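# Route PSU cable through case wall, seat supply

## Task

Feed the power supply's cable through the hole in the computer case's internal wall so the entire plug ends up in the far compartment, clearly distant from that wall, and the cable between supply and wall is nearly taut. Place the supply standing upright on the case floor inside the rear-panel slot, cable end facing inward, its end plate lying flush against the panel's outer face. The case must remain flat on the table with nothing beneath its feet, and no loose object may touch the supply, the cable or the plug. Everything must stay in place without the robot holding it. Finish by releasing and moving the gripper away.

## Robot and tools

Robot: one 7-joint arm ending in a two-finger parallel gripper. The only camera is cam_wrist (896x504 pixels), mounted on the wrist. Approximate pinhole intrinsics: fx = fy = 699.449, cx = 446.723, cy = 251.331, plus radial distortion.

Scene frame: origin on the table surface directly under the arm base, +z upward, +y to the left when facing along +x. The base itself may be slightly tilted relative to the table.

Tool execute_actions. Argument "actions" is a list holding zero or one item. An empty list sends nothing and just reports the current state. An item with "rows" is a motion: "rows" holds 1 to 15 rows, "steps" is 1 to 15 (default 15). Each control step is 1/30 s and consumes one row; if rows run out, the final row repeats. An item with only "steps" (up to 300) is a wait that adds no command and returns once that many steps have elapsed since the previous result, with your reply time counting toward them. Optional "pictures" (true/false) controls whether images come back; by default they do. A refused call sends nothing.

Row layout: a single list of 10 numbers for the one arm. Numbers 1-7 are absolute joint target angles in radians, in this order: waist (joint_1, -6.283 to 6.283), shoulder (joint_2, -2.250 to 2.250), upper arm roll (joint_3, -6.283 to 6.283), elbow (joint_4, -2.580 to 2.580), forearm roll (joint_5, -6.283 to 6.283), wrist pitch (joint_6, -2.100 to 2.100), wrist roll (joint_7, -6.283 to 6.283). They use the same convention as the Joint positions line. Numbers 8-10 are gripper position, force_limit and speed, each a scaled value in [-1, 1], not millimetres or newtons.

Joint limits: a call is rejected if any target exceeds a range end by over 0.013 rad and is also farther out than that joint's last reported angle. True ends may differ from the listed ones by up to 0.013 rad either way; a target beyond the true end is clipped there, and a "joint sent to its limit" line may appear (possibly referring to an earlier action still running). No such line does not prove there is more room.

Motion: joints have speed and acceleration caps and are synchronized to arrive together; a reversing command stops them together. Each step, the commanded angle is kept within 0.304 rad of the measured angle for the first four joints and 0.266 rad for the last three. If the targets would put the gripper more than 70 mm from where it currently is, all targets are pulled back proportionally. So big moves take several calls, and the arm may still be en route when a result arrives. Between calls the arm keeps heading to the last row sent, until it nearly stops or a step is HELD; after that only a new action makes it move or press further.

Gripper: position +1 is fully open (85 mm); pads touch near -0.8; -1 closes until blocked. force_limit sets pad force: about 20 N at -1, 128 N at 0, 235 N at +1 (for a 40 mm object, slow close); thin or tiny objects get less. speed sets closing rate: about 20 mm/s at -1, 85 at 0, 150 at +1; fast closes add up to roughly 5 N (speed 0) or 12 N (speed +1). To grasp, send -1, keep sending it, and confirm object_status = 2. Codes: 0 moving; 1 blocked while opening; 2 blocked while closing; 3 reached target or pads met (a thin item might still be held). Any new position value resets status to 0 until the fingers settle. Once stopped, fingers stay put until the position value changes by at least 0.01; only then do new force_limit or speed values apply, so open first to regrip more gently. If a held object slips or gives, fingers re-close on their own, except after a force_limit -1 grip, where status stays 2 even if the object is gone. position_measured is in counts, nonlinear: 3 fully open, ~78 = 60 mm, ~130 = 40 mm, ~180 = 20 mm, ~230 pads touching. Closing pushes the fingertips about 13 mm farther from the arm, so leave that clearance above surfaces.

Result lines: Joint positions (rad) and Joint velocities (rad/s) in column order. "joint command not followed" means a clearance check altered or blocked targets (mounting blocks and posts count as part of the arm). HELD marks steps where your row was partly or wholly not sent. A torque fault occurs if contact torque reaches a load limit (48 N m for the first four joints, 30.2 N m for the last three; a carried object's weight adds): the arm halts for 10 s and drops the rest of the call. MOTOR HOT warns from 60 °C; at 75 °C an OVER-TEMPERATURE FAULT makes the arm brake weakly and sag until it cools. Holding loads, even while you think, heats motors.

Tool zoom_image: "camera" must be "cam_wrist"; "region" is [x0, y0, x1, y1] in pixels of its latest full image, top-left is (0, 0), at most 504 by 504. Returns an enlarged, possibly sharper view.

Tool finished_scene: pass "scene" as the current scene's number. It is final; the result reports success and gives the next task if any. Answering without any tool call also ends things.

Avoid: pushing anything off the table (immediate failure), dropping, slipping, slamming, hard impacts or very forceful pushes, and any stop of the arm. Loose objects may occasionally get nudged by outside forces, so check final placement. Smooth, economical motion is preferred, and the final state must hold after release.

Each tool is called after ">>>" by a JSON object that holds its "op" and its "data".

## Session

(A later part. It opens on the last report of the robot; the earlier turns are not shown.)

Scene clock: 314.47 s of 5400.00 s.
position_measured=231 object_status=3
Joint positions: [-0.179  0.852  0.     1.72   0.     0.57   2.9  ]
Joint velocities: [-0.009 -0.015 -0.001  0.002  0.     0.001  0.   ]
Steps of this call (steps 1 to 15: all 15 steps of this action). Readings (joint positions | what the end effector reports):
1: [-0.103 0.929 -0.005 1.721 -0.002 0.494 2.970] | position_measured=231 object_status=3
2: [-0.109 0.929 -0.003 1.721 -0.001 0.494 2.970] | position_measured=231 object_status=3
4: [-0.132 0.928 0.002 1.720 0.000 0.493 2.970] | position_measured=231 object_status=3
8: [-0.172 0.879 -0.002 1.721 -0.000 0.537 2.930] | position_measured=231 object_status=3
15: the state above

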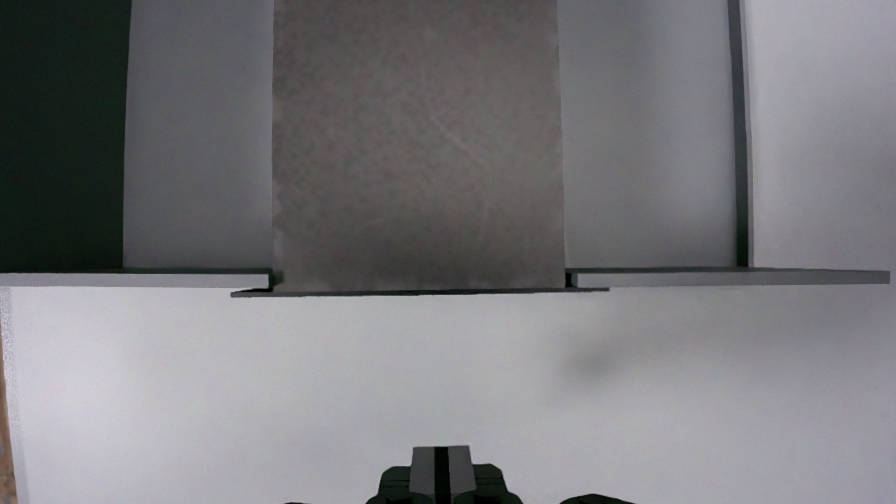

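>>> {"op": "execute_actions", "data": {"actions": [{"rows":[[-0.135,0.958,0,1.628,0,0.556,2.99,-1,-0.8,1]],"steps":12}], "pictures": false}}

>>> {"op": "execute_actions", "data": {"actions": [{"rows":[[-0.13,0.958,0,1.628,0,0.556,2.99,-1,-0.8,1],[-0.125,0.958,0,1.628,0,0.556,2.99,-1,-0.8,1],[-0.121,0.958,0,1.628,0,0.556,2.99,-1,-0.8,1],[-0.117,0.958,0,1.628,0,0.556,2.99,-1,-0.8,1],[-0.114,0.958,0,1.628,0,0.556,2.99,-1,-0.8,1],[-0.111,0.958,0,1.628,0,0.556,2.99,-1,-0.8,1],[-0.108,0.958,0,1.628,0,0.556,2.99,-1,-0.8,1],[-0.105,0.958,0,1.628,0,0.556,2.99,-1,-0.8,1],[-0.102,0.958,0,1.628,0,0.556,2.99,-1,-0.8,1],[-0.099,0.958,0,1.628,0,0.556,2.99,-1,-0.8,1],[-0.096,0.958,0,1.628,0,0.556,2.99,-1,-0.8,1],[-0.093,0.958,0,1.628,0,0.556,2.99,-1,-0.8,1],[-0.09,0.958,0,1.628,0,0.556,2.99,-1,-0.8,1]]}], "pictures": false}}

>>> {"op": "execute_actions", "data": {"actions": [{"rows":[[-0.09,0.958,0,1.628,0,0.556,2.99,-1,-0.8,1],[-0.12,0.958,0,1.628,0,0.556,2.99,-1,-0.8,1],[-0.13,0.958,0,1.628,0,0.556,2.99,-1,-0.8,1],[-0.14,0.958,0,1.628,0,0.556,2.99,-1,-0.8,1],[-0.18,0.87,0,1.67,0,0.6,2.9,-1,-0.8,1]]}]}}

>>> {"op": "execute_actions", "data": {"actions": [{"rows":[[-0.15,0.45,0,1.4,0,1.29,3.2,1,-0.8,1]]}], "pictures": false}}

>>> {"op": "execute_actions", "data": {"actions": [{"rows":[[0.3,0.4,0,1.3,0,1.44,3.4,1,-0.8,1]]}]}}

Scene clock: 323.33 s of 5400.00 s.
position_measured=231 object_status=3
Joint positions: [-0.136  0.955  0.     1.628  0.     0.556  2.99 ]
Joint velocities: [ 0.01   0.027 -0.007 -0.01  -0.002  0.002  0.001]
Steps of this call (steps 1 to 15: the robot went on to your last target; steps 16 to 90: nothing new was sent; then 5.47 s passed at rest; steps 91 to 102: all 12 steps of this action). Readings (joint positions | what the end effector reports):
91: [-0.180 0.851 -0.000 1.719 -0.000 0.570 2.900] | position_measured=231 object_status=3
92: [-0.177 0.857 -0.001 1.715 -0.000 0.570 2.904] | position_measured=231 object_status=3
94: [-0.165 0.885 -0.001 1.693 -0.000 0.567 2.925] | position_measured=231 object_status=3
98: [-0.139 0.949 0.001 1.636 0.000 0.557 2.984] | position_measured=231 object_status=3
102: the state above

Scene clock: 323.83 s of 5400.00 s.
position_measured=231 object_status=3
Joint positions: [-0.095  0.958 -0.004  1.628 -0.003  0.556  2.99 ]
Joint velocities: [-0.005  0.001  0.013  0.001  0.019  0.001  0.   ]
Steps of this call (steps 1 to 15: all 15 steps of this action). Readings (joint positions | what the end effector reports):
1: [-0.135 0.956 -0.000 1.628 -0.000 0.556 2.990] | position_measured=231 object_status=3
2: [-0.131 0.956 -0.001 1.628 -0.000 0.556 2.990] | position_measured=231 object_status=3
4: [-0.122 0.957 -0.000 1.628 -0.000 0.556 2.990] | position_measured=231 object_status=3
8: [-0.109 0.958 0.000 1.628 0.000 0.556 2.990] | position_measured=231 object_status=3
15: the state above

Scene clock: 324.33 s of 5400.00 s.
position_measured=231 object_status=3
Joint positions: [-0.179  0.873  0.     1.67   0.     0.6    2.9  ]
Joint velocities: [-0.012 -0.022  0.001  0.012  0.     0.002 -0.001]
Steps of this call (steps 1 to 15: all 15 steps of this action). Readings (joint positions | what the end effector reports):
1: [-0.095 0.958 -0.004 1.628 -0.002 0.556 2.990] | position_measured=231 object_status=3
2: [-0.095 0.958 -0.004 1.628 -0.002 0.556 2.990] | position_measured=231 object_status=3
4: [-0.110 0.958 0.000 1.628 0.000 0.556 2.990] | position_measured=231 object_status=3
8: [-0.163 0.927 -0.001 1.642 -0.000 0.569 2.963] | position_measured=231 object_status=3
15: the state above

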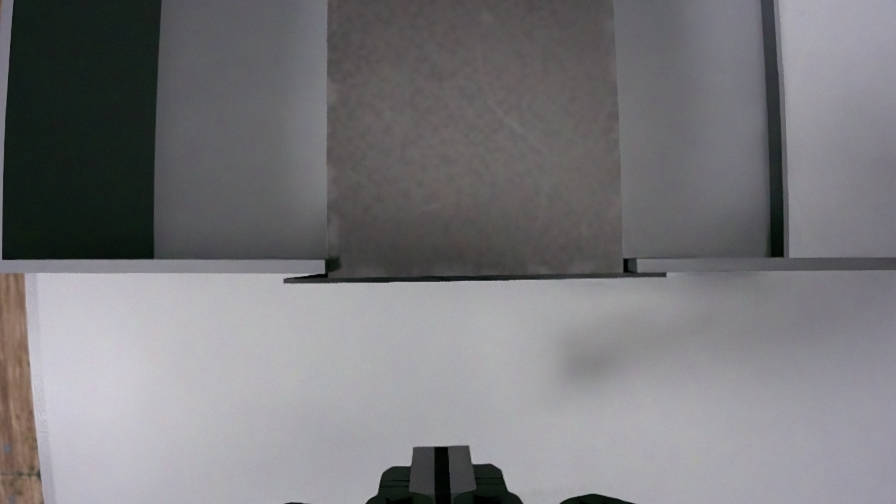

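Scene clock: 324.83 s of 5400.00 s.
position_measured=68 object_status=0
Joint positions: [-0.158  0.578 -0.     1.474 -0.     0.897  3.115]
Joint velocities: [ 0.043 -0.708  0.    -0.432 -0.     1.171  0.478]
Steps of this call (steps 1 to 15: all 15 steps of this action). Readings (joint positions | what the end effector reports):
1: [-0.179 0.871 -0.000 1.669 -0.000 0.601 2.901] | position_measured=231 object_status=0
2: [-0.178 0.866 -0.000 1.666 -0.000 0.605 2.904] | position_measured=229 object_status=0
4: [-0.176 0.838 -0.000 1.644 -0.000 0.629 2.927] | position_measured=211 object_status=0
8: [-0.168 0.748 -0.000 1.576 -0.000 0.705 3.001] | position_measured=161 object_status=0
15: the state above

Scene clock: 325.33 s of 5400.00 s.
position_measured=3 object_status=0
Joint positions: [ 0.168  0.433 -0.     1.333 -0.     1.29   3.341]
Joint velocities: [ 0.811 -0.195  0.003 -0.207  0.001  0.918  0.363]
Steps of this call (steps 1 to 15: all 15 steps of this action). Readings (joint positions | what the end effector reports):
1: [-0.156 0.555 -0.000 1.460 -0.000 0.936 3.131] | position_measured=55 object_status=0
2: [-0.150 0.536 -0.001 1.446 -0.001 0.971 3.149] | position_measured=42 object_status=0
4: [-0.121 0.513 -0.003 1.423 -0.001 1.014 3.186] | position_measured=17 object_status=0
8: [-0.020 0.479 -0.001 1.384 -0.000 1.101 3.253] | position_measured=4 object_status=0
15: the state above

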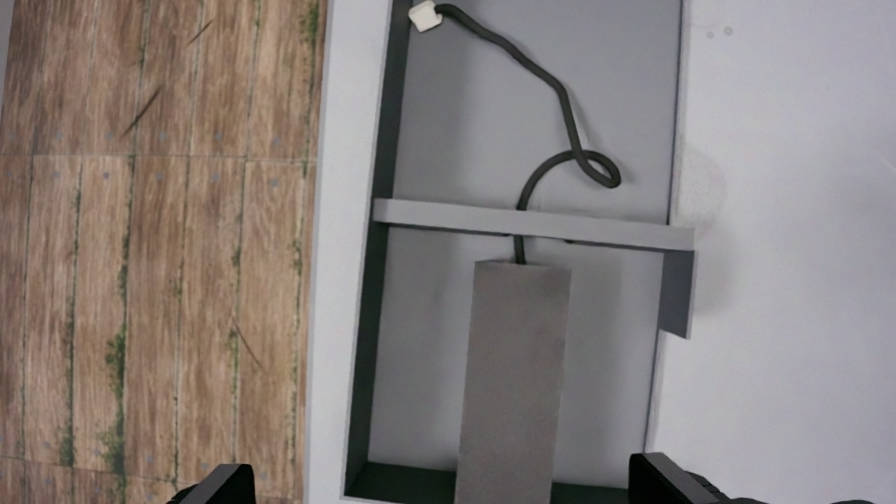

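>>> {"op": "execute_actions", "data": {"actions": [{"rows":[[-0.07,0.826,0,1.544,0,0.772,1.44,-0.3,-0.7,0]]}], "pictures": false}}

>>> {"op": "execute_actions", "data": {"actions": [{"steps":45}]}}

Scene clock: 328.97 s of 5400.00 s.
position_measured=95 object_status=0
Joint positions: [0.048 0.681 0.001 1.466 0.    1.166 3.127]
Joint velocities: [-0.553  0.685 -0.003  0.365 -0.001 -1.027 -1.027]
Steps of this call (steps 1 to 30: the robot went on to your last target; steps 31 to 90: nothing new was sent; then 0.13 s passed at rest; steps 91 to 105: all 15 steps of this action). Readings (joint positions | what the end effector reports):
91: [0.299 0.401 0.000 1.300 0.000 1.440 3.400] | position_measured=3 object_status=0
92: [0.293 0.406 0.001 1.303 0.001 1.436 3.396] | position_measured=4 object_status=0
94: [0.264 0.432 0.003 1.323 0.002 1.414 3.374] | position_measured=14 object_status=0
98: [0.179 0.519 0.001 1.380 0.001 1.340 3.300] | position_measured=43 object_status=0
105: the state above

Scene clock: 330.47 s of 5400.00 s.
position_measured=167 object_status=3
Joint positions: [-0.07   0.826 -0.     1.544 -0.     0.772  1.44 ]
Joint velocities: [ 0.     0.     0.     0.     0.    -0.    -0.009]
Steps of this call (steps 1 to 45: the robot went on to your last target). Readings (joint positions | what the end effector reports):
1: [0.030 0.703 0.001 1.478 0.000 1.130 3.091] | position_measured=103 object_status=0
2: [0.013 0.724 0.000 1.490 -0.000 1.090 3.051] | position_measured=111 object_status=0
4: [-0.013 0.757 -0.001 1.509 -0.000 1.009 2.970] | position_measured=126 object_status=0
8: [-0.044 0.796 -0.001 1.529 -0.000 0.876 2.808] | position_measured=156 object_status=0
45: the state above

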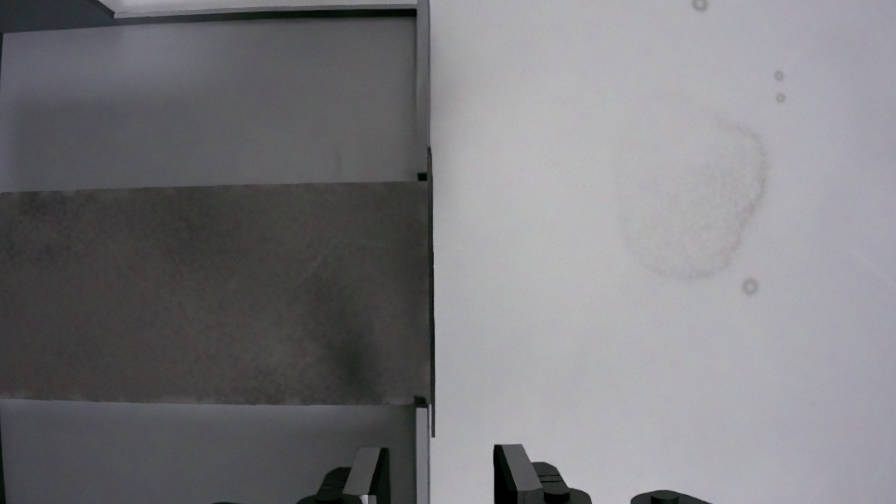

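>>> {"op": "execute_actions", "data": {"actions": [{"rows":[[-0.061,0.85,0,1.543,0,0.749,1.45,-0.3,-0.7,0],[-0.061,0.86,0,1.545,0,0.737,1.45,-0.3,-0.7,0],[-0.061,0.87,0,1.547,0,0.725,1.45,-0.3,-0.7,0],[-0.061,0.877,0,1.548,0,0.717,1.45,-0.3,-0.7,0],[-0.061,0.884,0,1.549,0,0.709,1.45,-0.3,-0.7,0],[-0.061,0.89,0,1.55,0,0.702,1.45,-0.3,-0.7,0],[-0.061,0.896,0,1.55,0,0.696,1.45,-0.3,-0.7,0],[-0.061,0.902,0,1.551,0,0.689,1.45,-0.3,-0.7,0],[-0.061,0.908,0,1.551,0,0.683,1.45,-0.3,-0.7,0],[-0.061,0.914,0,1.552,0,0.676,1.45,-0.3,-0.7,0],[-0.061,0.92,0,1.552,0,0.67,1.45,-0.3,-0.7,0],[-0.061,0.926,0,1.552,0,0.664,1.45,-0.3,-0.7,0]]}]}}

>>> {"op": "execute_actions", "data": {"actions": [{"rows":[[-0.061,0.926,0,1.552,0,0.664,1.45,-1,-0.7,-0.3]]}]}}

>>> {"op": "execute_actions", "data": {"actions": [{"rows":[[-0.061,0.926,0,1.552,0,0.664,1.45,-0.3,-0.7,0]],"steps":10}], "pictures": false}}

>>> {"op": "execute_actions", "data": {"actions": [{"rows":[[-0.061,0.826,0,1.54,0,0.776,1.45,-0.3,-0.7,0]],"steps":11}]}}

>>> {"op": "execute_actions", "data": {"actions": [{"rows":[[-0.061,0.45,0,1.45,0,1.2,1.45,1,-0.7,0]]}], "pictures": false}}

Scene clock: 340.37 s of 5400.00 s.
position_measured=167 object_status=3
Joint positions: [-0.061  0.924 -0.     1.553  0.     0.664  1.45 ]
Joint velocities: [ 0.001  0.005  0.    -0.007 -0.001 -0.009 -0.001]
Steps of this call (steps 1 to 15: the robot went on to your last target; steps 16 to 90: nothing new was sent; then 6.40 s passed at rest; steps 91 to 105: all 15 steps of this action). Readings (joint positions | what the end effector reports):
91: [-0.070 0.827 -0.000 1.544 -0.000 0.772 1.440] | position_measured=167 object_status=3
92: [-0.067 0.832 -0.001 1.543 -0.000 0.767 1.442] | position_measured=167 object_status=3
94: [-0.062 0.856 -0.000 1.543 0.000 0.743 1.448] | position_measured=167 object_status=3
98: [-0.061 0.892 0.000 1.550 0.000 0.700 1.450] | position_measured=167 object_status=3
105: the state above

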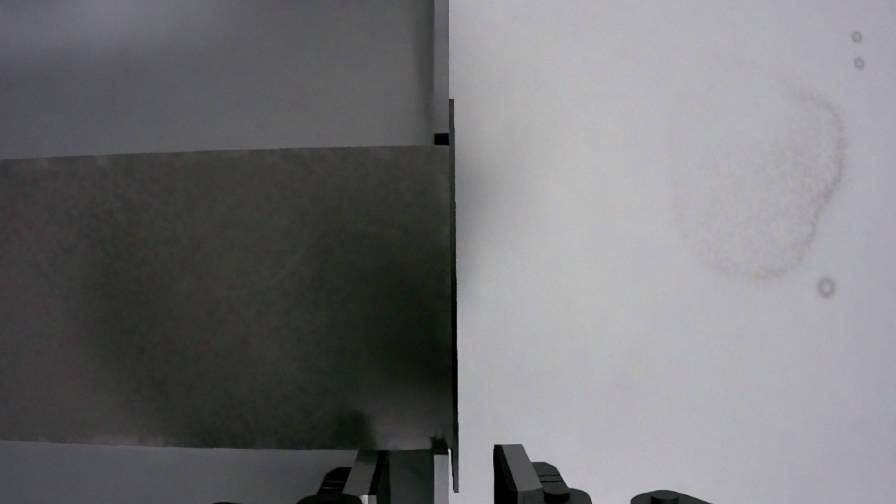

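Scene clock: 340.87 s of 5400.00 s.
position_measured=222 object_status=0
Joint positions: [-0.061  0.926 -0.     1.552 -0.001  0.664  1.449]
Joint velocities: [ 0.001 -0.001 -0.001  0.    -0.    -0.    -0.001]
Steps of this call (steps 1 to 15: all 15 steps of this action). Readings (joint positions | what the end effector reports):
1: [-0.061 0.925 -0.000 1.552 -0.000 0.664 1.450] | position_measured=167 object_status=0
2: [-0.061 0.925 -0.000 1.552 0.000 0.664 1.450] | position_measured=168 object_status=0
4: [-0.061 0.925 0.000 1.552 0.000 0.664 1.450] | position_measured=176 object_status=0
8: [-0.061 0.926 0.000 1.552 0.000 0.664 1.450] | position_measured=197 object_status=0
15: the state above

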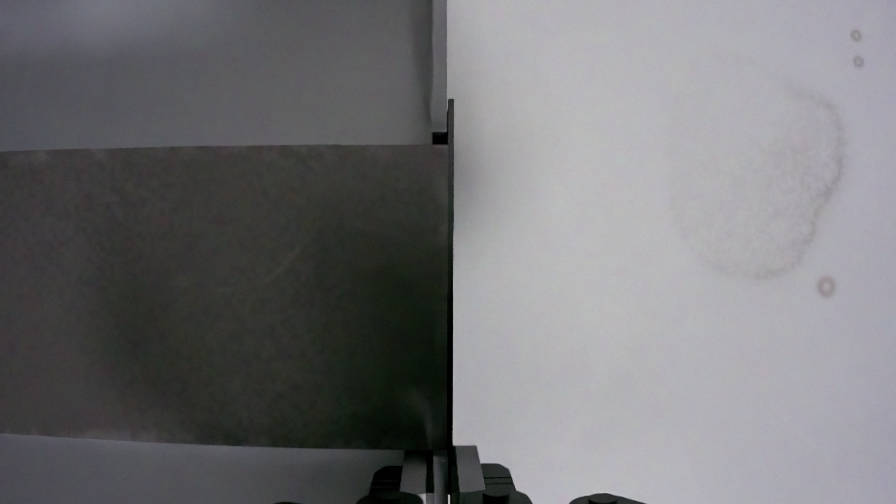

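Scene clock: 341.20 s of 5400.00 s.
position_measured=172 object_status=0
Joint positions: [-0.061  0.926  0.     1.552  0.     0.664  1.45 ]
Joint velocities: [-0.     0.001 -0.001 -0.     0.     0.002 -0.001]
Steps of this call (steps 1 to 10: all 10 steps of this action). Readings (joint positions | what the end effector reports):
1: [-0.061 0.926 -0.000 1.552 -0.001 0.664 1.449] | position_measured=222 object_status=0
2: [-0.061 0.926 -0.000 1.552 -0.001 0.664 1.449] | position_measured=222 object_status=0
4: [-0.061 0.926 -0.000 1.552 -0.000 0.664 1.450] | position_measured=211 object_status=0
8: [-0.061 0.926 0.000 1.552 0.000 0.664 1.450] | position_measured=182 object_status=0
10: the state above

Scene clock: 341.57 s of 5400.00 s.
position_measured=167 object_status=3
Joint positions: [-0.061  0.829  0.     1.539  0.     0.776  1.45 ]
Joint velocities: [-0.    -0.017 -0.002  0.013 -0.001  0.009  0.001]
Steps of this call (steps 1 to 11: all 11 steps of this action). Readings (joint positions | what the end effector reports):
1: [-0.061 0.925 -0.000 1.552 0.000 0.665 1.450] | position_measured=169 object_status=0
2: [-0.061 0.920 -0.000 1.552 0.000 0.670 1.450] | position_measured=168 object_status=0
4: [-0.061 0.892 -0.000 1.550 0.000 0.698 1.450] | position_measured=167 object_status=0
8: [-0.061 0.832 0.000 1.539 -0.000 0.770 1.450] | position_measured=167 object_status=0
11: the state above

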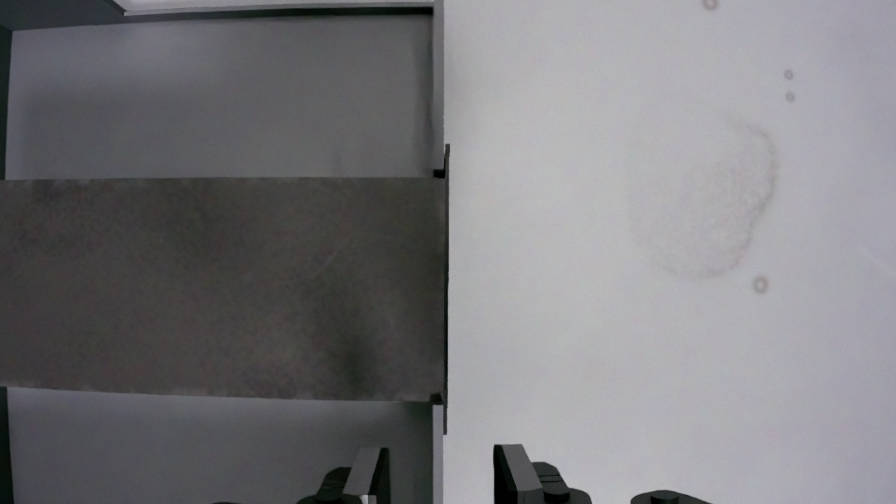

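Scene clock: 342.07 s of 5400.00 s.
position_measured=75 object_status=0
Joint positions: [-0.061  0.503 -0.     1.461 -0.     1.127  1.45 ]
Joint velocities: [ 0.001 -0.681  0.001 -0.169 -0.001  0.966  0.   ]
Steps of this call (steps 1 to 15: all 15 steps of this action). Readings (joint positions | what the end effector reports):
1: [-0.061 0.827 0.000 1.540 0.000 0.776 1.450] | position_measured=167 object_status=0
2: [-0.061 0.821 -0.000 1.539 0.000 0.781 1.450] | position_measured=166 object_status=0
4: [-0.061 0.793 -0.000 1.532 0.000 0.803 1.450] | position_measured=156 object_status=0
8: [-0.061 0.690 -0.000 1.505 0.000 0.893 1.450] | position_measured=127 object_status=0
15: the state above

>>> {"op": "execute_actions", "data": {"actions": []}}

Scene clock: 343.27 s of 5400.00 s.
position_measured=3 object_status=3
Joint positions: [-0.061  0.45   0.     1.45  -0.     1.2    1.45 ]
Joint velocities: [-0.    -0.    -0.     0.    -0.001 -0.002  0.001]
Steps of this call (steps 1 to 30: the robot went on to your last target; steps 31 to 36: nothing new was sent). Readings (joint positions | what the end effector reports):
1: [-0.061 0.483 0.000 1.456 -0.000 1.156 1.450] | position_measured=67 object_status=0
2: [-0.061 0.469 0.000 1.452 -0.000 1.178 1.450] | position_measured=60 object_status=0
4: [-0.061 0.456 0.000 1.449 -0.000 1.198 1.450] | position_measured=44 object_status=0
8: [-0.061 0.452 0.000 1.450 -0.000 1.200 1.450] | position_measured=15 object_status=0
36: the state above
The arm was judged still, so your last target was given up. Only a new action makes it travel on or press farther. Fingers that are still opening or closing keep moving.

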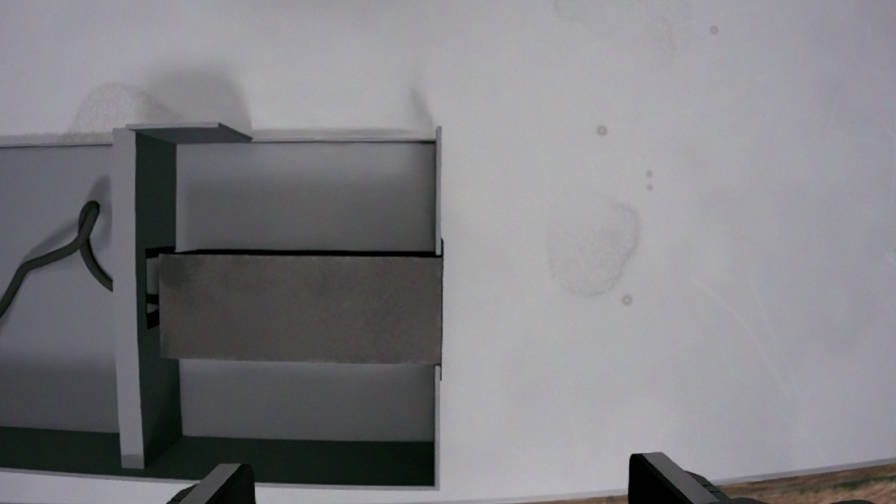

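>>> {"op": "finished_scene", "data": {"scene": 1}}

The scene is finished: the task was done.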